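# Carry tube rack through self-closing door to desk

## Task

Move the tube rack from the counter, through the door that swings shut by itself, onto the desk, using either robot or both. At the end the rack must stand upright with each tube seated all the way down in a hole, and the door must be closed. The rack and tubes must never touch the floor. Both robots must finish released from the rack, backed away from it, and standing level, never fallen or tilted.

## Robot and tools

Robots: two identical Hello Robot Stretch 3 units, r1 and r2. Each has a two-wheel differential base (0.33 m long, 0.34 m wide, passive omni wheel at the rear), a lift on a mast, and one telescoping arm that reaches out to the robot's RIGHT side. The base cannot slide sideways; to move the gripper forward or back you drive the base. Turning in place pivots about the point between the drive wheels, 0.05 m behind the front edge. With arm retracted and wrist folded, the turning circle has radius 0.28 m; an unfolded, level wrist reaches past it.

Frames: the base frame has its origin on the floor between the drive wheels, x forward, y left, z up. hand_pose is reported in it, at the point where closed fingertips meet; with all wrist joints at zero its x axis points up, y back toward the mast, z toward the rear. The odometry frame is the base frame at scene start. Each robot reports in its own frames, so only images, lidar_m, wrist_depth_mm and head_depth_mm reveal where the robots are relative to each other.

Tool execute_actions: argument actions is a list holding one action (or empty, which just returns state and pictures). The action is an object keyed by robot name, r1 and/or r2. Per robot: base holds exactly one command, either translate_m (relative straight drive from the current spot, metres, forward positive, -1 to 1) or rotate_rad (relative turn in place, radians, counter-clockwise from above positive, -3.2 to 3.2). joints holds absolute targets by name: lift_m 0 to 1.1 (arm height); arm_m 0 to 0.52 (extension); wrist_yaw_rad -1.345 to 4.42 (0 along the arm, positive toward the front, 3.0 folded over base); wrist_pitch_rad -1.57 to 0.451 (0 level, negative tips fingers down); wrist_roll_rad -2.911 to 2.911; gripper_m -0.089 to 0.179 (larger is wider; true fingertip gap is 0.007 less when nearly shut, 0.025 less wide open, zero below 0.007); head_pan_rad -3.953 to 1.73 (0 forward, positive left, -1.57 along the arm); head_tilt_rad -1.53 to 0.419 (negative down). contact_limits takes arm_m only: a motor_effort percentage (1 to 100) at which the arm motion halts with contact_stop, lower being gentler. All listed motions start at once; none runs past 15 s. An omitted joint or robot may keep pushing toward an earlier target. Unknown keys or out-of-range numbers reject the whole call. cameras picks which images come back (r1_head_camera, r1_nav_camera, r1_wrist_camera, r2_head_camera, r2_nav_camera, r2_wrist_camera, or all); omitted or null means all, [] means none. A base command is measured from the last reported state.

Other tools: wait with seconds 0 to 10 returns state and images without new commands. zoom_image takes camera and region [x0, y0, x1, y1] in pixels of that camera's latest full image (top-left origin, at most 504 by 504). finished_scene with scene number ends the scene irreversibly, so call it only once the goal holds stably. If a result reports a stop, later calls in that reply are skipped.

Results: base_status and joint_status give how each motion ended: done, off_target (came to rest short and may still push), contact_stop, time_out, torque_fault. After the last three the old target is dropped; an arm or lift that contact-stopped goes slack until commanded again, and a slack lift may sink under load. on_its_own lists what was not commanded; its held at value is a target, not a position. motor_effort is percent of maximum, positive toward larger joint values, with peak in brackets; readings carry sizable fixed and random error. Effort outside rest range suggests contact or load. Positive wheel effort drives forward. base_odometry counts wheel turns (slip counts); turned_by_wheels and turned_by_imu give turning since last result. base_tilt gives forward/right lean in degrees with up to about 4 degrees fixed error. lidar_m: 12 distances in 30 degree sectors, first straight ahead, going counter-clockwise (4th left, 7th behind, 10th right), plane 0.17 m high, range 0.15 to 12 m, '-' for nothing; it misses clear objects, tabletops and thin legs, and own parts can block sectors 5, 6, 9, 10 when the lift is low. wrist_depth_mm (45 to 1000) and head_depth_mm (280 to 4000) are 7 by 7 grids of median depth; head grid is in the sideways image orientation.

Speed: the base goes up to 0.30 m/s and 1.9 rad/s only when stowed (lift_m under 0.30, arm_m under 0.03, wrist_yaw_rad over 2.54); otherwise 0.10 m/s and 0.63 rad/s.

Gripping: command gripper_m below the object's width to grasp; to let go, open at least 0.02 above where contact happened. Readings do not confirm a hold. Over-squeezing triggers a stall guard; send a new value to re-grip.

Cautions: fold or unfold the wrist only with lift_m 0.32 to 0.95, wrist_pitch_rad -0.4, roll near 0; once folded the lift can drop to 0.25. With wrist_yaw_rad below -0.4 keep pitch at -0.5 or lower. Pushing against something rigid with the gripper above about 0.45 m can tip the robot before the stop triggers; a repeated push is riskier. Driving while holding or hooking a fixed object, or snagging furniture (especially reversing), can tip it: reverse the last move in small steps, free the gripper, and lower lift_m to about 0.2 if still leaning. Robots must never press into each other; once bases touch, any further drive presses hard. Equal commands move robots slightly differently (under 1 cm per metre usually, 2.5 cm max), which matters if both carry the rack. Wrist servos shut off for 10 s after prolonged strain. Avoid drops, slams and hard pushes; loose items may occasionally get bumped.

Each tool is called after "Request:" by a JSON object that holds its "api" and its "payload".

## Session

Request:
{"api": "execute_actions", "payload": {"actions": []}}

Scene clock: 0.00 s.
r1.base_odometry: x=+0.000 y=+0.000 heading=+0.000 (m, m, rad; r1's odometry frame)
r1.turned_by_wheels: +0.000 (rad since the last result)
r1.turned_by_imu: +0.000 (rad since the last result)
r1.base_tilt: forward=-2.5 right=-0.9 (deg)
r1.lidar_m: 2.37 1.56 1.26 0.84 0.79 0.79 0.86 0.80 0.81 1.03 1.82 1.86
r1.head_depth_mm: 1710 2024 2045 2021 2019 2029 2003 / 1704 2237 2266 2252 2252 2243 2186 / 1692 2436 2550 2529 2551 2495 2313 / 1687 2470 2913 2937 2937 2896 2347 / 1666 2410 3463 3371 3366 3307 2340 / 1675 2405 3271 3207 2789 2460 2386 / 1648 2256 3039 2987 2819 2271 2246
r1.base_status: not commanded
r1.joint_positions: lift_m=+0.514 arm_m=+0.003 wrist_yaw_rad=+3.055 wrist_pitch_rad=-0.431 wrist_roll_rad=-0.015 gripper_m=+0.037 head_pan_rad=-0.018 head_tilt_rad=-0.011
r1.joint_status: not commanded
r1.motor_effort: left_wheel=-1 right_wheel=+0 lift_m=+28 arm_m=+1 wrist_yaw_rad=+0 wrist_pitch_rad=+7 wrist_roll_rad=+0 gripper_m=-1 head_pan_rad=+0 head_tilt_rad=+3 (%)
r1.hand_pose: x=-0.0019 y=+0.0742 z=+0.5236 quat_wxyz=(+0.181, +0.691, +0.123, +0.689) (m; r1's base frame)
r1.wrist_depth_mm: 618 - 847 - - - - / 644 - 909 - - - - / 666 751 967 - - - - / 701 797 - - - - - / 744 859 - 971 - 924 952 / 774 809 - 808 825 798 807 / 720 711 - 696 694 684 684
r2.base_odometry: x=+0.000 y=+0.000 heading=+0.000 (m, m, rad; r2's odometry frame)
r2.turned_by_wheels: +0.000 (rad since the last result)
r2.turned_by_imu: +0.000 (rad since the last result)
r2.base_tilt: forward=+2.8 right=+1.1 (deg)
r2.lidar_m: 1.56 2.17 1.76 1.74 0.91 0.75 0.74 0.82 0.89 0.88 0.96 1.50
r2.head_depth_mm: 2042 2171 2184 2202 2229 1553 1901 / 2050 2208 2242 2241 2292 2299 1748 / 2046 2227 2265 2291 2303 2331 1984 / 2024 2285 2308 2333 2367 2385 1993 / 2020 2327 2350 2371 2395 2427 2026 / 2012 2370 2378 2423 2463 2497 2016 / 1991 2401 2450 2490 2500 2528 2023
r2.base_status: not commanded
r2.joint_positions: lift_m=+0.551 arm_m=+0.002 wrist_yaw_rad=+3.133 wrist_pitch_rad=-0.567 wrist_roll_rad=+0.014 gripper_m=+0.037 head_pan_rad=-0.001 head_tilt_rad=+0.001
r2.joint_status: not commanded
r2.motor_effort: left_wheel=-1 right_wheel=+0 lift_m=+28 arm_m=+0 wrist_yaw_rad=+0 wrist_pitch_rad=+6 wrist_roll_rad=+0 gripper_m=-1 head_pan_rad=+0 head_tilt_rad=+1 (%)
r2.hand_pose: x=-0.0195 y=+0.0557 z=+0.5319 quat_wxyz=(+0.202, +0.684, +0.194, +0.674) (m; r2's base frame)
r2.wrist_depth_mm: 714 985 - - - - - / 727 - - - - - - / 746 - - - - - - / 822 935 943 944 946 950 973 / 793 823 819 828 840 813 818 / 714 715 711 706 725 724 723 / 637 631 - - 639 639 645
pictures: r1_head_camera (sideways: a quarter turn clockwise sets it upright), r1_nav_camera (sideways: a quarter turn counterclockwise sets it upright), r1_wrist_camera, r2_head_camera (sideways: a quarter turn clockwise sets it upright), r2_nav_camera (sideways: a quarter turn counterclockwise sets it upright), r2_wrist_camera
camera_calibration (this result's frames):
r1_head_camera: T_world_to_cam=[[0.0381171, 0.0407949, -0.99844, 1.32104], [0.0657371, 0.9969, 0.0432416, -0.0555633], [0.997109, -0.0672828, 0.0353172, -0.0991823], [0, 0, 0, 1]] pos_world=[0.052194, -0.00517382, 1.32488]
r1_nav_camera: T_world_to_cam=[[0.00564655, 0.00185646, 0.999982, -1.2644], [0.00499135, -0.999986, 0.00182829, 0.0500343], [0.999972, 0.00498094, -0.00565574, -0.0440172], [0, 0, 0, 1]] pos_world=[0.0509057, 0.0526001, 1.26404]
r1_wrist_camera: T_world_to_cam=[[0.995296, -0.0956057, 0.0156909, 0.00205285], [-0.0412646, -0.564845, -0.824165, 0.508951], [0.0876577, 0.81964, -0.566133, 0.404173], [0, 0, 0, 1]] pos_world=[-0.0164705, -0.043602, 0.648243]
r2_head_camera: T_world_to_cam=[[-0.0281143, 0.00307532, -0.9996, 1.32471], [0.00294525, 0.999991, 0.00299369, 0.000631092], [0.9996, -0.00285991, -0.0281231, -0.0146534], [0, 0, 0, 1]] pos_world=[0.0518889, -0.00474691, 1.32377]
r2_nav_camera: T_world_to_cam=[[-0.0174558, -0.0250457, 0.999534, -1.25496], [0.0452395, -0.998682, -0.0242343, 0.082333], [0.998824, 0.0447953, 0.0185658, -0.0772926], [0, 0, 0, 1]] pos_world=[0.0515707, 0.0542554, 1.25781]
r2_wrist_camera: T_world_to_cam=[[0.999878, -0.01188, -0.0101845, 0.0240231], [-0.015618, -0.717427, -0.696459, 0.435968], [0.000967298, 0.696533, -0.717524, 0.507347], [0, 0, 0, 1]] pos_world=[-0.0177019, -0.0403234, 0.667913]
Images, in order (width x height): r1_head_camera 896x504, r1_nav_camera 672x504, r1_wrist_camera 644x364, r2_head_camera 896x504, r2_nav_camera 672x504, r2_wrist_camera 644x364.

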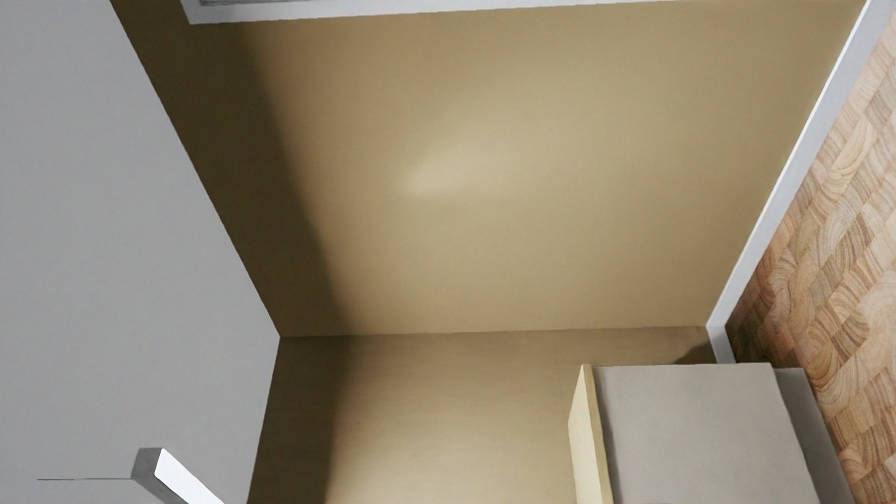

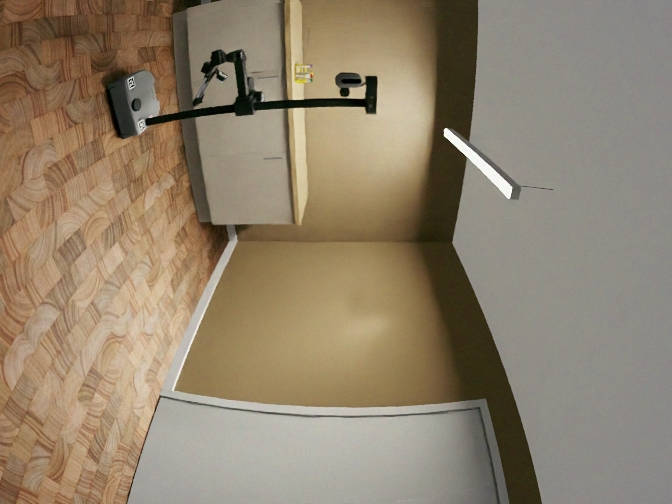

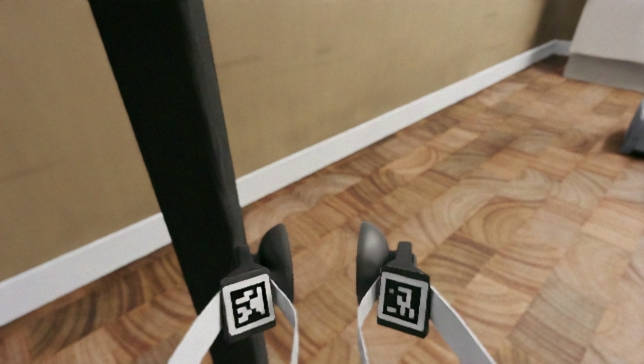

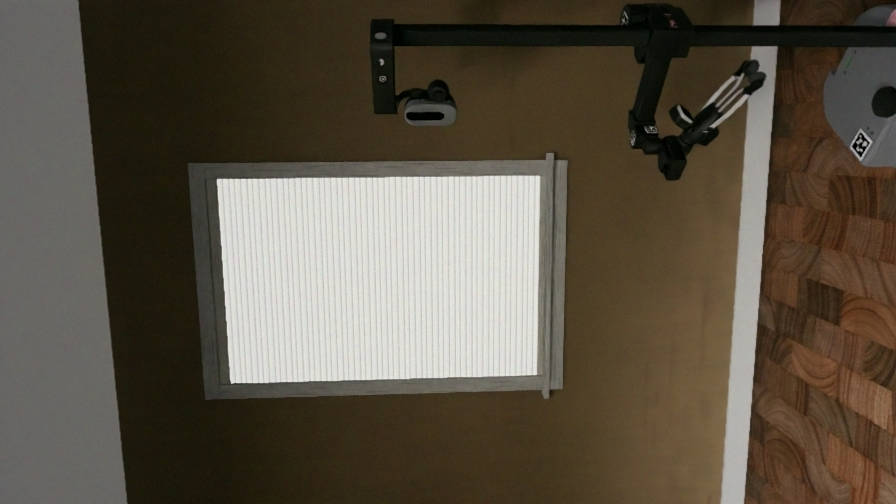

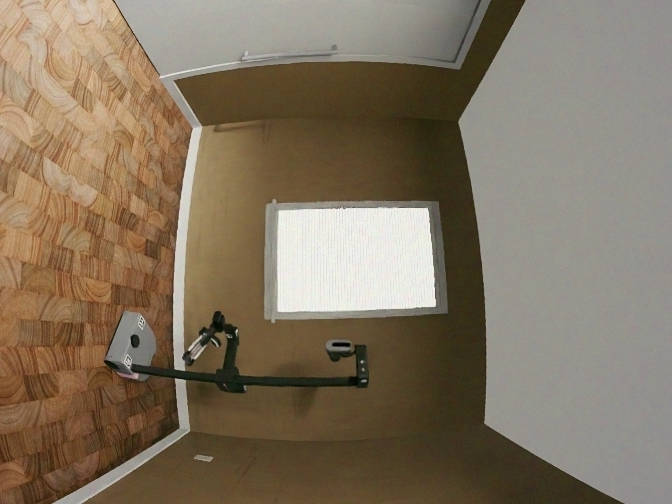

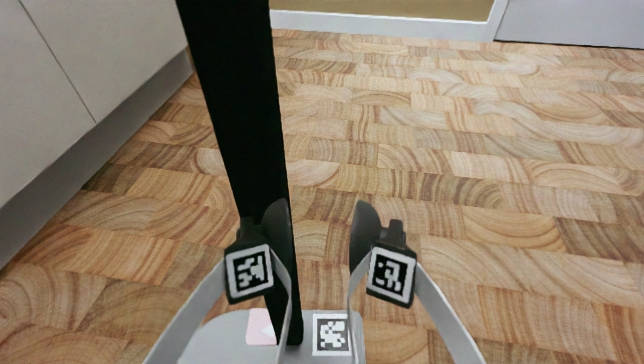

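Request:
{"api": "execute_actions", "payload": {"actions": [{"r1":{"base":{"rotate_rad":-1.21},"joints":{"lift_m":0.87}},"r2":{"base":{"rotate_rad":-1.73},"joints":{"wrist_pitch_rad":-0.4,"lift_m":0.9}}}], "cameras": []}}

Request:
{"api": "execute_actions", "payload": {"actions": [{"r1":{"base":{"translate_m":1}},"r2":{"joints":{"wrist_yaw_rad":0,"gripper_m":0.179}}}], "cameras": []}}

Request:
{"api": "execute_actions", "payload": {"actions": [{"r1":{"base":{"translate_m":0.09}},"r2":{"joints":{"wrist_pitch_rad":-0.15}}}], "cameras": []}}

Request:
{"api": "execute_actions", "payload": {"actions": [{"r1":{"base":{"rotate_rad":2.31}}}], "cameras": []}}

Request:
{"api": "execute_actions", "payload": {"actions": [{"r1":{"joints":{"arm_m":0.25,"wrist_yaw_rad":-0.4,"wrist_pitch_rad":0,"gripper_m":0.17}}}], "cameras": ["r1_wrist_camera","r2_wrist_camera"]}}

Scene clock: 23.73 s.
r1.base_odometry: x=+0.000 y=+0.000 heading=-1.210 (m, m, rad; r1's odometry frame)
r1.turned_by_wheels: -1.210 (rad since the last result)
r1.turned_by_imu: -1.195 (rad since the last result)
r1.base_tilt: forward=-2.3 right=-1.0 (deg)
r1.lidar_m: 1.58 1.84 2.10 1.45 1.60 0.92 0.78 0.78 0.91 0.80 0.80 0.92
r1.head_depth_mm: 1174 1185 1184 1214 1226 1226 1243 / 1447 1451 1452 1471 1474 1486 1504 / 1650 1818 1850 1852 1868 1879 1866 / 1674 1979 1939 1917 1895 1864 1849 / 1658 1886 1856 1839 1827 1800 1790 / 1661 1814 1794 1766 1753 1755 1722 / 1642 1747 1730 1716 1691 1690 1651
r1.base_status: done
r1.joint_positions: lift_m=+0.870 arm_m=+0.003 wrist_yaw_rad=+3.055 wrist_pitch_rad=-0.432 wrist_roll_rad=-0.015 gripper_m=+0.037 head_pan_rad=-0.018 head_tilt_rad=-0.011
r1.joint_status: all done
r1.motor_effort: left_wheel=+4(10) right_wheel=-2(4) lift_m=+32(30) arm_m=+1(0) wrist_yaw_rad=+0(0) wrist_pitch_rad=+8(7) wrist_roll_rad=+1(0) gripper_m=+0(1) head_pan_rad=-1(0) head_tilt_rad=+3(3) (%)
r1.hand_pose: x=-0.0019 y=+0.0742 z=+0.8794 quat_wxyz=(+0.181, +0.691, +0.123, +0.689) (m; r1's base frame)
r1.wrist_depth_mm: - - - - - - - / - - - - - - - / - - - - - - - / - - - - - - - / - - - - - - - / - - - - - - - / - - - - - - -
r2.base_odometry: x=+0.000 y=+0.000 heading=-1.730 (m, m, rad; r2's odometry frame)
r2.turned_by_wheels: -1.730 (rad since the last result)
r2.turned_by_imu: -1.726 (rad since the last result)
r2.base_tilt: forward=+2.8 right=+1.3 (deg)
r2.lidar_m: 0.88 0.91 1.24 1.43 2.49 1.82 1.75 1.04 0.77 0.74 0.77 0.91
r2.head_depth_mm: 799 806 815 824 832 845 853 / 799 805 815 823 835 843 854 / 799 810 816 824 834 844 854 / 800 808 816 826 835 843 853 / 799 809 819 825 835 846 854 / 802 811 818 828 835 844 853 / 799 810 821 828 837 847 857
r2.base_status: done
r2.joint_positions: lift_m=+0.900 arm_m=+0.002 wrist_yaw_rad=+3.133 wrist_pitch_rad=-0.417 wrist_roll_rad=+0.014 gripper_m=+0.037 head_pan_rad=-0.001 head_tilt_rad=+0.001
r2.joint_status: all done
r2.motor_effort: left_wheel=+2(8) right_wheel=-4(7) lift_m=+34(35) arm_m=+0(1) wrist_yaw_rad=-1(0) wrist_pitch_rad=+8(7) wrist_roll_rad=-1(0) gripper_m=-1(0) head_pan_rad=+0(0) head_tilt_rad=+1(1) (%)
r2.hand_pose: x=-0.0194 y=+0.0771 z=+0.9126 quat_wxyz=(+0.151, +0.697, +0.143, +0.687) (m; r2's base frame)
r2.wrist_depth_mm: - - - - - - - / - - - - - - - / - - - - - - - / - - - - - - - / - - - - - - - / - - - - - - - / - - - - - - -
pictures: none
No camera images: the call's "cameras" was empty. Leave "cameras" out to get every camera's image.

Scene clock: 35.03 s.
r1.base_odometry: x=+0.353 y=-0.936 heading=-1.210 (m, m, rad; r1's odometry frame)
r1.turned_by_wheels: +0.000 (rad since the last result)
r1.turned_by_imu: +0.008 (rad since the last result)
r1.base_tilt: forward=-2.4 right=-1.0 (deg)
r1.lidar_m: 0.88 0.87 1.01 1.75 1.88 2.03 1.75 1.08 0.62 0.53 0.54 0.62
r1.head_depth_mm: 796 800 804 812 815 817 821 / 960 956 946 941 931 916 917 / 948 938 925 914 902 891 879 / 911 899 890 879 865 857 846 / 869 865 853 845 836 826 818 / 842 833 825 815 806 794 785 / 808 804 795 784 779 768 760
r1.base_status: done
r1.joint_positions: lift_m=+0.870 arm_m=+0.003 wrist_yaw_rad=+3.055 wrist_pitch_rad=-0.432 wrist_roll_rad=-0.015 gripper_m=+0.037 head_pan_rad=-0.018 head_tilt_rad=-0.011
r1.joint_status: not commanded
r1.motor_effort: left_wheel=+4(11) right_wheel=-1(3) lift_m=+32(32) arm_m=+1(0) wrist_yaw_rad=+0(0) wrist_pitch_rad=+7(7) wrist_roll_rad=+1(1) gripper_m=-1(0) head_pan_rad=+0(0) head_tilt_rad=+2(3) (%)
r1.hand_pose: x=-0.0019 y=+0.0742 z=+0.8794 quat_wxyz=(+0.181, +0.691, +0.123, +0.689) (m; r1's base frame)
r1.wrist_depth_mm: - - - - - - 786 / - - - - - - 791 / - - - - - - 847 / - - - - - - 867 / - - - - - - 890 / - - - - - - 922 / - - - - - - 938
r2.base_odometry: x=+0.000 y=+0.000 heading=-1.730 (m, m, rad; r2's odometry frame)
r2.turned_by_wheels: +0.000 (rad since the last result)
r2.turned_by_imu: +0.001 (rad since the last result)
r2.base_tilt: forward=+2.7 right=+1.2 (deg)
r2.lidar_m: 0.88 0.91 1.24 2.40 2.49 1.81 1.75 1.04 0.77 0.74 0.77 0.91
r2.head_depth_mm: 800 806 818 825 835 842 852 / 797 807 814 825 835 844 852 / 801 808 816 826 833 843 856 / 800 808 818 826 836 843 852 / 801 808 817 826 838 846 855 / 802 809 816 827 834 844 856 / 800 810 819 827 837 843 856
r2.base_status: not commanded
r2.joint_positions: lift_m=+0.900 arm_m=+0.002 wrist_yaw_rad=+0.003 wrist_pitch_rad=-0.417 wrist_roll_rad=+0.014 gripper_m=+0.179 head_pan_rad=-0.001 head_tilt_rad=+0.001
r2.joint_status: all done
r2.motor_effort: left_wheel=+3(3) right_wheel=-4(4) lift_m=+35(35) arm_m=+0(0) wrist_yaw_rad=-3(3) wrist_pitch_rad=+8(8) wrist_roll_rad=+0(0) gripper_m=+0(83) head_pan_rad=+0(0) head_tilt_rad=+1(1) (%)
r2.hand_pose: x=-0.0209 y=-0.3719 z=+0.9126 quat_wxyz=(+0.687, +0.147, -0.696, -0.147) (m; r2's base frame)
r2.wrist_depth_mm: 563 569 575 524 591 595 598 / 510 504 506 480 469 467 466 / 567 575 563 547 546 549 543 / 645 649 639 626 615 605 610 / 764 717 722 712 710 671 696 / 971 864 852 844 822 838 803 / - - - - - - -
pictures: none
No camera images: the call's "cameras" was empty. Leave "cameras" out to get every camera's image.

Scene clock: 37.30 s.
r1.base_odometry: x=+0.385 y=-1.020 heading=-1.210 (m, m, rad; r1's odometry frame)
r1.turned_by_wheels: +0.000 (rad since the last result)
r1.turned_by_imu: +0.001 (rad since the last result)
r1.base_tilt: forward=-2.3 right=-1.0 (deg)
r1.lidar_m: 0.79 0.79 0.91 1.55 1.94 2.13 1.84 1.03 0.59 0.51 0.51 0.59
r1.head_depth_mm: 761 767 768 775 778 780 787 / 878 865 859 850 841 833 820 / 847 835 828 815 806 796 786 / 813 800 793 784 774 766 755 / 779 775 761 755 747 739 730 / 753 743 736 728 722 711 707 / 725 718 713 702 697 687 683
r1.base_status: done
r1.joint_positions: lift_m=+0.870 arm_m=+0.003 wrist_yaw_rad=+3.055 wrist_pitch_rad=-0.432 wrist_roll_rad=-0.015 gripper_m=+0.037 head_pan_rad=-0.018 head_tilt_rad=-0.011
r1.joint_status: not commanded
r1.motor_effort: left_wheel=+3(9) right_wheel=-2(2) lift_m=+32(32) arm_m=+0(0) wrist_yaw_rad=+0(0) wrist_pitch_rad=+7(8) wrist_roll_rad=+0(0) gripper_m=-1(1) head_pan_rad=+0(0) head_tilt_rad=+2(3) (%)
r1.hand_pose: x=-0.0019 y=+0.0742 z=+0.8794 quat_wxyz=(+0.181, +0.691, +0.123, +0.689) (m; r1's base frame)
r1.wrist_depth_mm: - - - - - 909 720 / - - - - - 943 750 / - - - - - 985 755 / - - - - - - 788 / - - - - - - 815 / - - - - - - 841 / - - - - - - 875
r2.base_odometry: x=+0.000 y=+0.000 heading=-1.730 (m, m, rad; r2's odometry frame)
r2.turned_by_wheels: +0.000 (rad since the last result)
r2.turned_by_imu: +0.000 (rad since the last result)
r2.base_tilt: forward=+2.8 right=+1.1 (deg)
r2.lidar_m: 0.88 0.91 1.24 2.40 2.49 1.82 1.75 1.04 0.77 0.74 0.77 0.91
r2.head_depth_mm: 799 807 814 823 833 843 853 / 799 806 815 826 834 844 852 / 798 808 816 826 835 844 853 / 800 810 816 826 835 843 855 / 800 807 817 826 834 845 856 / 799 810 818 827 834 845 854 / 802 809 819 827 838 846 856
r2.base_status: not commanded
r2.joint_positions: lift_m=+0.900 arm_m=+0.002 wrist_yaw_rad=+0.003 wrist_pitch_rad=-0.170 wrist_roll_rad=+0.014 gripper_m=+0.179 head_pan_rad=-0.001 head_tilt_rad=+0.001
r2.joint_status: all done
r2.motor_effort: left_wheel=+2(3) right_wheel=-4(4) lift_m=+35(34) arm_m=+0(0) wrist_yaw_rad=-3(2) wrist_pitch_rad=+9(10) wrist_roll_rad=+0(0) gripper_m=-1(0) head_pan_rad=+0(1) head_tilt_rad=+1(1) (%)
r2.hand_pose: x=-0.0208 y=-0.3959 z=+0.9713 quat_wxyz=(+0.700, +0.061, -0.709, -0.060) (m; r2's base frame)
r2.wrist_depth_mm: 998 - - - - - - / - - - - - - - / 603 609 619 605 647 636 648 / 544 555 546 538 535 535 525 / 604 590 590 590 575 567 570 / 648 641 633 627 627 620 608 / 729 699 693 680 688 672 678
pictures: none
No camera images: the call's "cameras" was empty. Leave "cameras" out to get every camera's image.

Scene clock: 41.93 s.
r1.base_odometry: x=+0.385 y=-1.020 heading=+1.100 (m, m, rad; r1's odometry frame)
r1.turned_by_wheels: +2.310 (rad since the last result)
r1.turned_by_imu: +2.286 (rad since the last result)
r1.base_tilt: forward=-2.4 right=-0.9 (deg)
r1.lidar_m: 1.94 1.93 1.84 0.76 0.54 0.51 0.52 0.69 0.79 0.80 1.07 2.59
r1.head_depth_mm: 1709 2503 3175 3129 2476 2472 2273 / 1694 2380 3236 3251 2625 2550 2283 / 1683 2307 3467 3411 2753 2673 2303 / 1691 2485 3622 3543 2805 2879 1928 / 1681 2425 3588 3449 3391 3141 2325 / 1673 2404 2987 2963 2918 2925 2350 / 1659 2370 2540 2507 2470 2439 2304
r1.base_status: done
r1.joint_positions: lift_m=+0.870 arm_m=+0.003 wrist_yaw_rad=+3.055 wrist_pitch_rad=-0.432 wrist_roll_rad=-0.015 gripper_m=+0.037 head_pan_rad=-0.018 head_tilt_rad=-0.011
r1.joint_status: not commanded
r1.motor_effort: left_wheel=-4(9) right_wheel=+2(4) lift_m=+32(32) arm_m=+0(0) wrist_yaw_rad=+0(0) wrist_pitch_rad=+7(7) wrist_roll_rad=+0(1) gripper_m=+0(1) head_pan_rad=+0(0) head_tilt_rad=+3(2) (%)
r1.hand_pose: x=-0.0019 y=+0.0741 z=+0.8794 quat_wxyz=(+0.181, +0.691, +0.123, +0.689) (m; r1's base frame)
r1.wrist_depth_mm: 464 - 846 - - - - / 481 - 895 - - - - / 470 570 - - - - - / 500 618 - - - - - / 524 647 - - - - - / 537 698 - - - - - / 542 713 - - - - -
r2.base_odometry: x=+0.000 y=+0.000 heading=-1.730 (m, m, rad; r2's odometry frame)
r2.turned_by_wheels: +0.000 (rad since the last result)
r2.turned_by_imu: +0.001 (rad since the last result)
r2.base_tilt: forward=+2.8 right=+1.2 (deg)
r2.lidar_m: 0.88 0.91 1.24 2.39 2.48 1.81 1.75 1.04 0.77 0.74 0.77 0.91
r2.head_depth_mm: 797 807 815 823 832 842 851 / 800 808 815 825 834 845 851 / 801 807 816 826 835 844 853 / 800 809 816 825 834 845 852 / 799 808 817 827 835 847 853 / 802 809 816 827 835 846 855 / 800 810 818 826 835 844 854
r2.base_status: not commanded
r2.joint_positions: lift_m=+0.900 arm_m=+0.002 wrist_yaw_rad=+0.003 wrist_pitch_rad=-0.170 wrist_roll_rad=+0.014 gripper_m=+0.179 head_pan_rad=-0.001 head_tilt_rad=+0.001
r2.joint_status: not commanded
r2.motor_effort: left_wheel=+3(3) right_wheel=-3(3) lift_m=+34(34) arm_m=+0(0) wrist_yaw_rad=-2(3) wrist_pitch_rad=+9(9) wrist_roll_rad=-1(0) gripper_m=-1(1) head_pan_rad=+0(0) head_tilt_rad=+1(1) (%)
r2.hand_pose: x=-0.0208 y=-0.3959 z=+0.9713 quat_wxyz=(+0.700, +0.061, -0.709, -0.060) (m; r2's base frame)
r2.wrist_depth_mm: - - - - - - - / - - - - - - - / 609 618 610 609 633 655 656 / 555 553 546 545 539 531 528 / 597 593 592 590 570 573 568 / 639 651 638 633 624 620 599 / 728 700 703 690 691 671 683
pictures: none
No camera images: the call's "cameras" was empty. Leave "cameras" out to get every camera's image.

Scene clock: 44.97 s.
r1.base_odometry: x=+0.385 y=-1.020 heading=+1.100 (m, m, rad; r1's odometry frame)
r1.turned_by_wheels: +0.000 (rad since the last result)
r1.turned_by_imu: +0.001 (rad since the last result)
r1.base_tilt: forward=-2.3 right=-0.9 (deg)
r1.lidar_m: 1.95 1.93 1.83 0.76 0.54 0.51 0.52 0.69 0.79 0.80 1.07 2.60
r1.head_depth_mm: 1701 2535 3122 3039 2499 2407 2285 / 1699 2340 3308 3244 2655 2558 2286 / 1669 2294 3415 3445 2746 2708 2286 / 1684 2462 3607 3573 2780 2823 1943 / 1663 2424 3595 3459 3340 3181 2341 / 1671 2411 3043 2982 2947 2841 2343 / 1652 2367 2610 2535 2484 2449 2291
r1.base_status: not commanded
r1.joint_positions: lift_m=+0.870 arm_m=+0.250 wrist_yaw_rad=-0.398 wrist_pitch_rad=-0.022 wrist_roll_rad=-0.015 gripper_m=+0.170 head_pan_rad=-0.018 head_tilt_rad=-0.011
r1.joint_status: all done
r1.motor_effort: left_wheel=-4(3) right_wheel=+2(2) lift_m=+32(32) arm_m=+4(4) wrist_yaw_rad=-2(5) wrist_pitch_rad=+12(13) wrist_roll_rad=+0(0) gripper_m=+0(82) head_pan_rad=+0(1) head_tilt_rad=+3(3) (%)
r1.hand_pose: x=-0.1205 y=-0.6303 z=+0.9788 quat_wxyz=(+0.697, -0.131, -0.689, -0.149) (m; r1's base frame)
r1.wrist_depth_mm: 332 319 320 314 311 304 303 / 336 266 327 321 316 314 311 / 347 338 336 328 328 320 317 / 357 282 347 338 333 328 327 / 366 355 355 344 343 338 331 / 376 302 363 357 352 345 341 / - 301 375 363 363 360 355
r2.base_odometry: x=+0.000 y=+0.000 heading=-1.730 (m, m, rad; r2's odometry frame)
r2.turned_by_wheels: +0.000 (rad since the last result)
r2.turned_by_imu: +0.000 (rad since the last result)
r2.base_tilt: forward=+2.8 right=+1.3 (deg)
r2.lidar_m: 0.88 0.91 1.24 2.39 2.48 1.81 1.75 1.04 0.77 0.74 0.77 0.91
r2.head_depth_mm: 798 806 815 826 833 844 852 / 799 808 815 824 834 844 852 / 799 809 815 826 834 845 854 / 800 810 817 825 836 846 852 / 801 808 817 826 837 846 854 / 802 809 820 826 834 844 854 / 802 811 816 829 835 846 855
r2.base_status: not commanded
r2.joint_positions: lift_m=+0.900 arm_m=+0.002 wrist_yaw_rad=+0.003 wrist_pitch_rad=-0.170 wrist_roll_rad=+0.014 gripper_m=+0.179 head_pan_rad=-0.001 head_tilt_rad=+0.001
r2.joint_status: not commanded
r2.motor_effort: left_wheel=+2(3) right_wheel=-3(3) lift_m=+35(35) arm_m=-1(0) wrist_yaw_rad=-2(3) wrist_pitch_rad=+9(9) wrist_roll_rad=+0(0) gripper_m=+1(1) head_pan_rad=+0(0) head_tilt_rad=+1(1) (%)
r2.hand_pose: x=-0.0208 y=-0.3959 z=+0.9713 quat_wxyz=(+0.700, +0.061, -0.709, -0.060) (m; r2's base frame)
r2.wrist_depth_mm: 989 - - - - - - / - - - - - - - / 598 615 620 602 634 642 657 / 560 543 546 545 539 540 525 / 601 598 589 580 583 566 565 / 648 637 631 633 617 627 611 / 737 700 698 693 677 679 680
pictures: r1_wrist_camera, r2_wrist_camera
camera_calibration (this result's frames):
r1_wrist_camera: T_world_to_cam=[[-0.916364, 0.400197, 0.010925, 0.132442], [0.0666902, 0.1795, -0.981495, 1.11746], [-0.394752, -0.898678, -0.191176, -0.258496], [0, 0, 0, 1]] pos_world=[-0.0551998, -0.485891, 1.04591]
r2_wrist_camera: T_world_to_cam=[[-0.999936, -0.0035542, -0.0107286, -0.0134009], [0.00847392, 0.392356, -0.919774, 1.07473], [0.00747849, -0.919806, -0.392301, 0.181539], [0, 0, 0, 1]] pos_world=[-0.0238649, -0.254745, 1.05959]
Images, in order (width x height): r1_wrist_camera 644x364, r2_wrist_camera 644x364.

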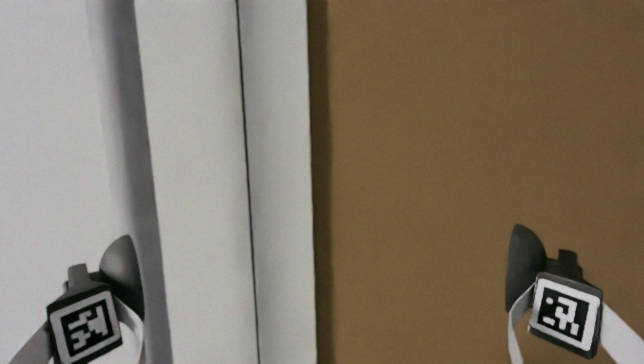

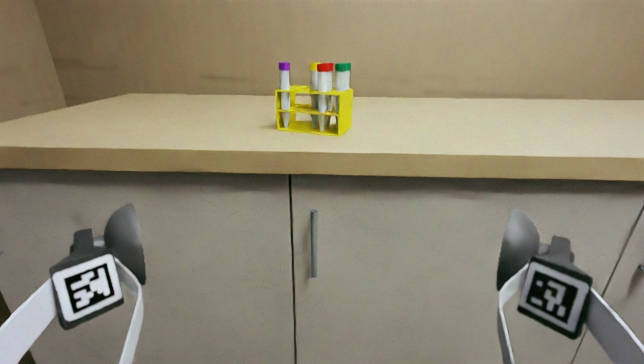

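Request:
{"api": "execute_actions", "payload": {"actions": [{"r1":{"base":{"translate_m":0.08}},"r2":{"base":{"rotate_rad":-0.3}}}], "cameras": []}}

Request:
{"api": "execute_actions", "payload": {"actions": [{"r1":{"joints":{"arm_m":0.445}},"r2":{"base":{"translate_m":0.27},"joints":{"arm_m":0.33}}}], "cameras": ["r1_wrist_camera","r2_wrist_camera"]}}

Scene clock: 57.43 s.
r1.base_odometry: x=+0.421 y=-0.948 heading=+1.100 (m, m, rad; r1's odometry frame)
r1.turned_by_wheels: +0.000 (rad since the last result)
r1.turned_by_imu: +0.001 (rad since the last result)
r1.base_tilt: forward=-2.5 right=-0.9 (deg)
r1.lidar_m: 1.87 1.89 1.80 0.87 0.61 0.58 0.60 0.79 0.82 0.83 1.12 2.54
r1.head_depth_mm: 1693 2527 3056 3044 2427 2374 2287 / 1708 2316 3179 3186 2547 2489 2280 / 1699 2292 3376 3309 2703 2650 2292 / 1690 2480 3522 3495 2763 2802 1927 / 1676 2423 3510 3492 3225 3142 2351 / 1649 2393 2942 2907 2872 2831 2338 / 1670 2377 2486 2464 2449 2419 2255
r1.base_status: done
r1.joint_positions: lift_m=+0.870 arm_m=+0.250 wrist_yaw_rad=-0.398 wrist_pitch_rad=-0.022 wrist_roll_rad=-0.015 gripper_m=+0.170 head_pan_rad=-0.018 head_tilt_rad=-0.011
r1.joint_status: not commanded
r1.motor_effort: left_wheel=-4(6) right_wheel=+2(4) lift_m=+33(33) arm_m=+4(4) wrist_yaw_rad=-2(2) wrist_pitch_rad=+12(12) wrist_roll_rad=+0(0) gripper_m=+0(0) head_pan_rad=+0(0) head_tilt_rad=+2(2) (%)
r1.hand_pose: x=-0.1205 y=-0.6303 z=+0.9788 quat_wxyz=(+0.697, -0.131, -0.689, -0.149) (m; r1's base frame)
r1.wrist_depth_mm: 364 359 350 348 344 340 333 / 379 369 359 357 351 348 346 / 384 380 367 365 361 360 350 / 396 393 379 376 372 365 364 / 404 401 393 386 375 377 372 / 413 410 404 400 395 386 380 / - 431 410 408 401 395 399
r2.base_odometry: x=+0.000 y=+0.000 heading=-2.030 (m, m, rad; r2's odometry frame)
r2.turned_by_wheels: -0.300 (rad since the last result)
r2.turned_by_imu: -0.299 (rad since the last result)
r2.base_tilt: forward=+2.7 right=+1.2 (deg)
r2.lidar_m: 0.88 0.88 1.00 1.64 2.00 2.02 1.75 1.75 0.88 0.74 0.74 0.85
r2.head_depth_mm: 930 942 955 965 976 984 999 / 904 910 921 930 939 949 961 / 871 880 888 900 904 916 927 / 842 850 856 866 876 883 893 / 816 825 829 840 845 855 862 / 789 798 807 814 821 829 833 / 766 773 778 787 795 804 809
r2.base_status: done
r2.joint_positions: lift_m=+0.900 arm_m=+0.002 wrist_yaw_rad=+0.002 wrist_pitch_rad=-0.170 wrist_roll_rad=+0.014 gripper_m=+0.179 head_pan_rad=-0.001 head_tilt_rad=+0.001
r2.joint_status: not commanded
r2.motor_effort: left_wheel=+2(7) right_wheel=-3(7) lift_m=+34(34) arm_m=+0(0) wrist_yaw_rad=-2(2) wrist_pitch_rad=+9(9) wrist_roll_rad=+0(0) gripper_m=-1(0) head_pan_rad=+0(1) head_tilt_rad=+1(1) (%)
r2.hand_pose: x=-0.0210 y=-0.3959 z=+0.9714 quat_wxyz=(+0.700, +0.060, -0.709, -0.060) (m; r2's base frame)
r2.wrist_depth_mm: 881 954 - - - - - / 953 953 - - - - - / 603 560 584 633 637 674 750 / 444 482 533 581 648 723 810 / 477 537 569 623 708 765 903 / 504 576 616 695 754 844 - / 554 606 666 748 852 969 -
pictures: none
No camera images: the call's "cameras" was empty. Leave "cameras" out to get every camera's image.

Scene clock: 61.30 s.
r1.base_odometry: x=+0.421 y=-0.948 heading=+1.100 (m, m, rad; r1's odometry frame)
r1.turned_by_wheels: +0.000 (rad since the last result)
r1.turned_by_imu: +0.001 (rad since the last result)
r1.base_tilt: forward=-2.5 right=-1.0 (deg)
r1.lidar_m: 2.07 1.89 1.80 0.87 0.61 0.58 0.60 0.79 0.82 0.83 1.12 2.54
r1.head_depth_mm: 1702 2532 3056 3024 2475 2353 2282 / 1698 2359 3213 3198 2563 2474 2291 / 1693 2310 3307 3327 2628 2626 2319 / 1688 2464 3590 3564 2776 2756 2174 / 1687 2445 3645 3558 2851 2925 1975 / 1653 2415 2968 2904 2820 2758 2368 / 1648 2381 2515 2492 2441 2371 2250
r1.base_status: not commanded
r1.joint_positions: lift_m=+0.870 arm_m=+0.445 wrist_yaw_rad=-0.399 wrist_pitch_rad=-0.022 wrist_roll_rad=-0.015 gripper_m=+0.170 head_pan_rad=-0.018 head_tilt_rad=-0.011
r1.joint_status: all done
r1.motor_effort: left_wheel=-4(3) right_wheel=+2(2) lift_m=+33(32) arm_m=+4(4) wrist_yaw_rad=-1(2) wrist_pitch_rad=+12(12) wrist_roll_rad=+0(0) gripper_m=+0(0) head_pan_rad=-1(0) head_tilt_rad=+2(2) (%)
r1.hand_pose: x=-0.1208 y=-0.8252 z=+0.9789 quat_wxyz=(+0.697, -0.131, -0.689, -0.149) (m; r1's base frame)
r1.wrist_depth_mm: 194 193 189 112 185 169 167 / 200 196 194 114 188 173 172 / 206 204 199 118 193 178 176 / 211 208 205 121 199 182 188 / 218 214 211 125 205 187 194 / 224 219 217 128 210 193 202 / - 229 222 132 217 199 204
r2.base_odometry: x=-0.120 y=-0.242 heading=-2.030 (m, m, rad; r2's odometry frame)
r2.turned_by_wheels: +0.000 (rad since the last result)
r2.turned_by_imu: +0.000 (rad since the last result)
r2.base_tilt: forward=+2.9 right=+1.3 (deg)
r2.lidar_m: 0.62 0.62 0.70 1.16 2.48 2.20 2.01 1.41 0.79 0.67 0.67 0.74
r2.head_depth_mm: 647 655 660 669 676 684 692 / 625 632 638 645 652 659 665 / 603 609 615 622 629 635 641 / 584 589 594 602 608 613 619 / 566 571 575 582 586 591 599 / 547 553 558 563 568 573 580 / 530 536 541 545 551 555 561
r2.base_status: done
r2.joint_positions: lift_m=+0.900 arm_m=+0.330 wrist_yaw_rad=+0.001 wrist_pitch_rad=-0.169 wrist_roll_rad=+0.014 gripper_m=+0.179 head_pan_rad=-0.001 head_tilt_rad=+0.001
r2.joint_status: all done
r2.motor_effort: left_wheel=+2(9) right_wheel=-3(6) lift_m=+35(34) arm_m=+3(5) wrist_yaw_rad=-2(1) wrist_pitch_rad=+9(9) wrist_roll_rad=+0(0) gripper_m=-1(0) head_pan_rad=+1(1) head_tilt_rad=+1(1) (%)
r2.hand_pose: x=-0.0212 y=-0.7232 z=+0.9716 quat_wxyz=(+0.700, +0.060, -0.709, -0.060) (m; r2's base frame)
r2.wrist_depth_mm: 572 603 653 716 770 846 940 / 606 643 684 740 839 907 - / 611 598 544 253 561 652 646 / 372 373 274 241 355 383 389 / 283 278 259 267 267 291 280 / - 211 212 213 213 215 218 / 168 174 174 174 174 183 207
pictures: r1_wrist_camera, r2_wrist_camera
camera_calibration (this result's frames):
r1_wrist_camera: T_world_to_cam=[[-0.915783, 0.401525, 0.0109211, 0.211279], [0.0668405, 0.179144, -0.98155, 1.15231], [-0.396073, -0.898157, -0.190896, -0.43374], [0, 0, 0, 1]] pos_world=[-0.0553275, -0.680831, 1.04594]
r2_wrist_camera: T_world_to_cam=[[-0.99994, -0.00222952, -0.0107276, -0.0139362], [0.00900052, 0.391209, -0.920258, 1.20307], [0.00624848, -0.920299, -0.391166, -0.12084], [0, 0, 0, 1]] pos_world=[-0.0240086, -0.581893, 1.05972]
Images, in order (width x height): r1_wrist_camera 644x364, r2_wrist_camera 644x364.

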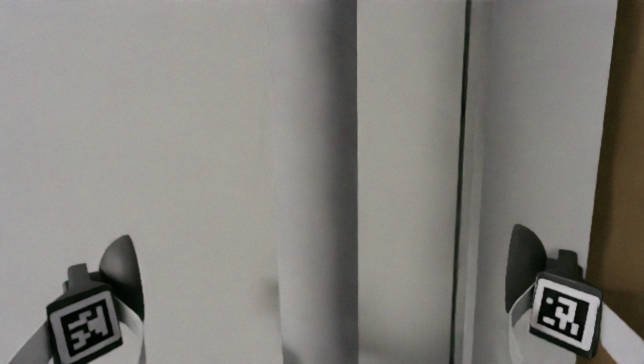

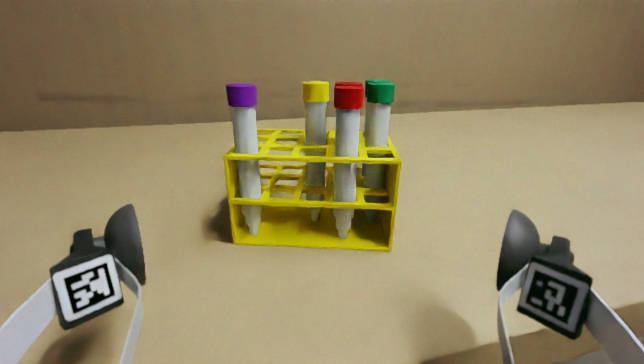

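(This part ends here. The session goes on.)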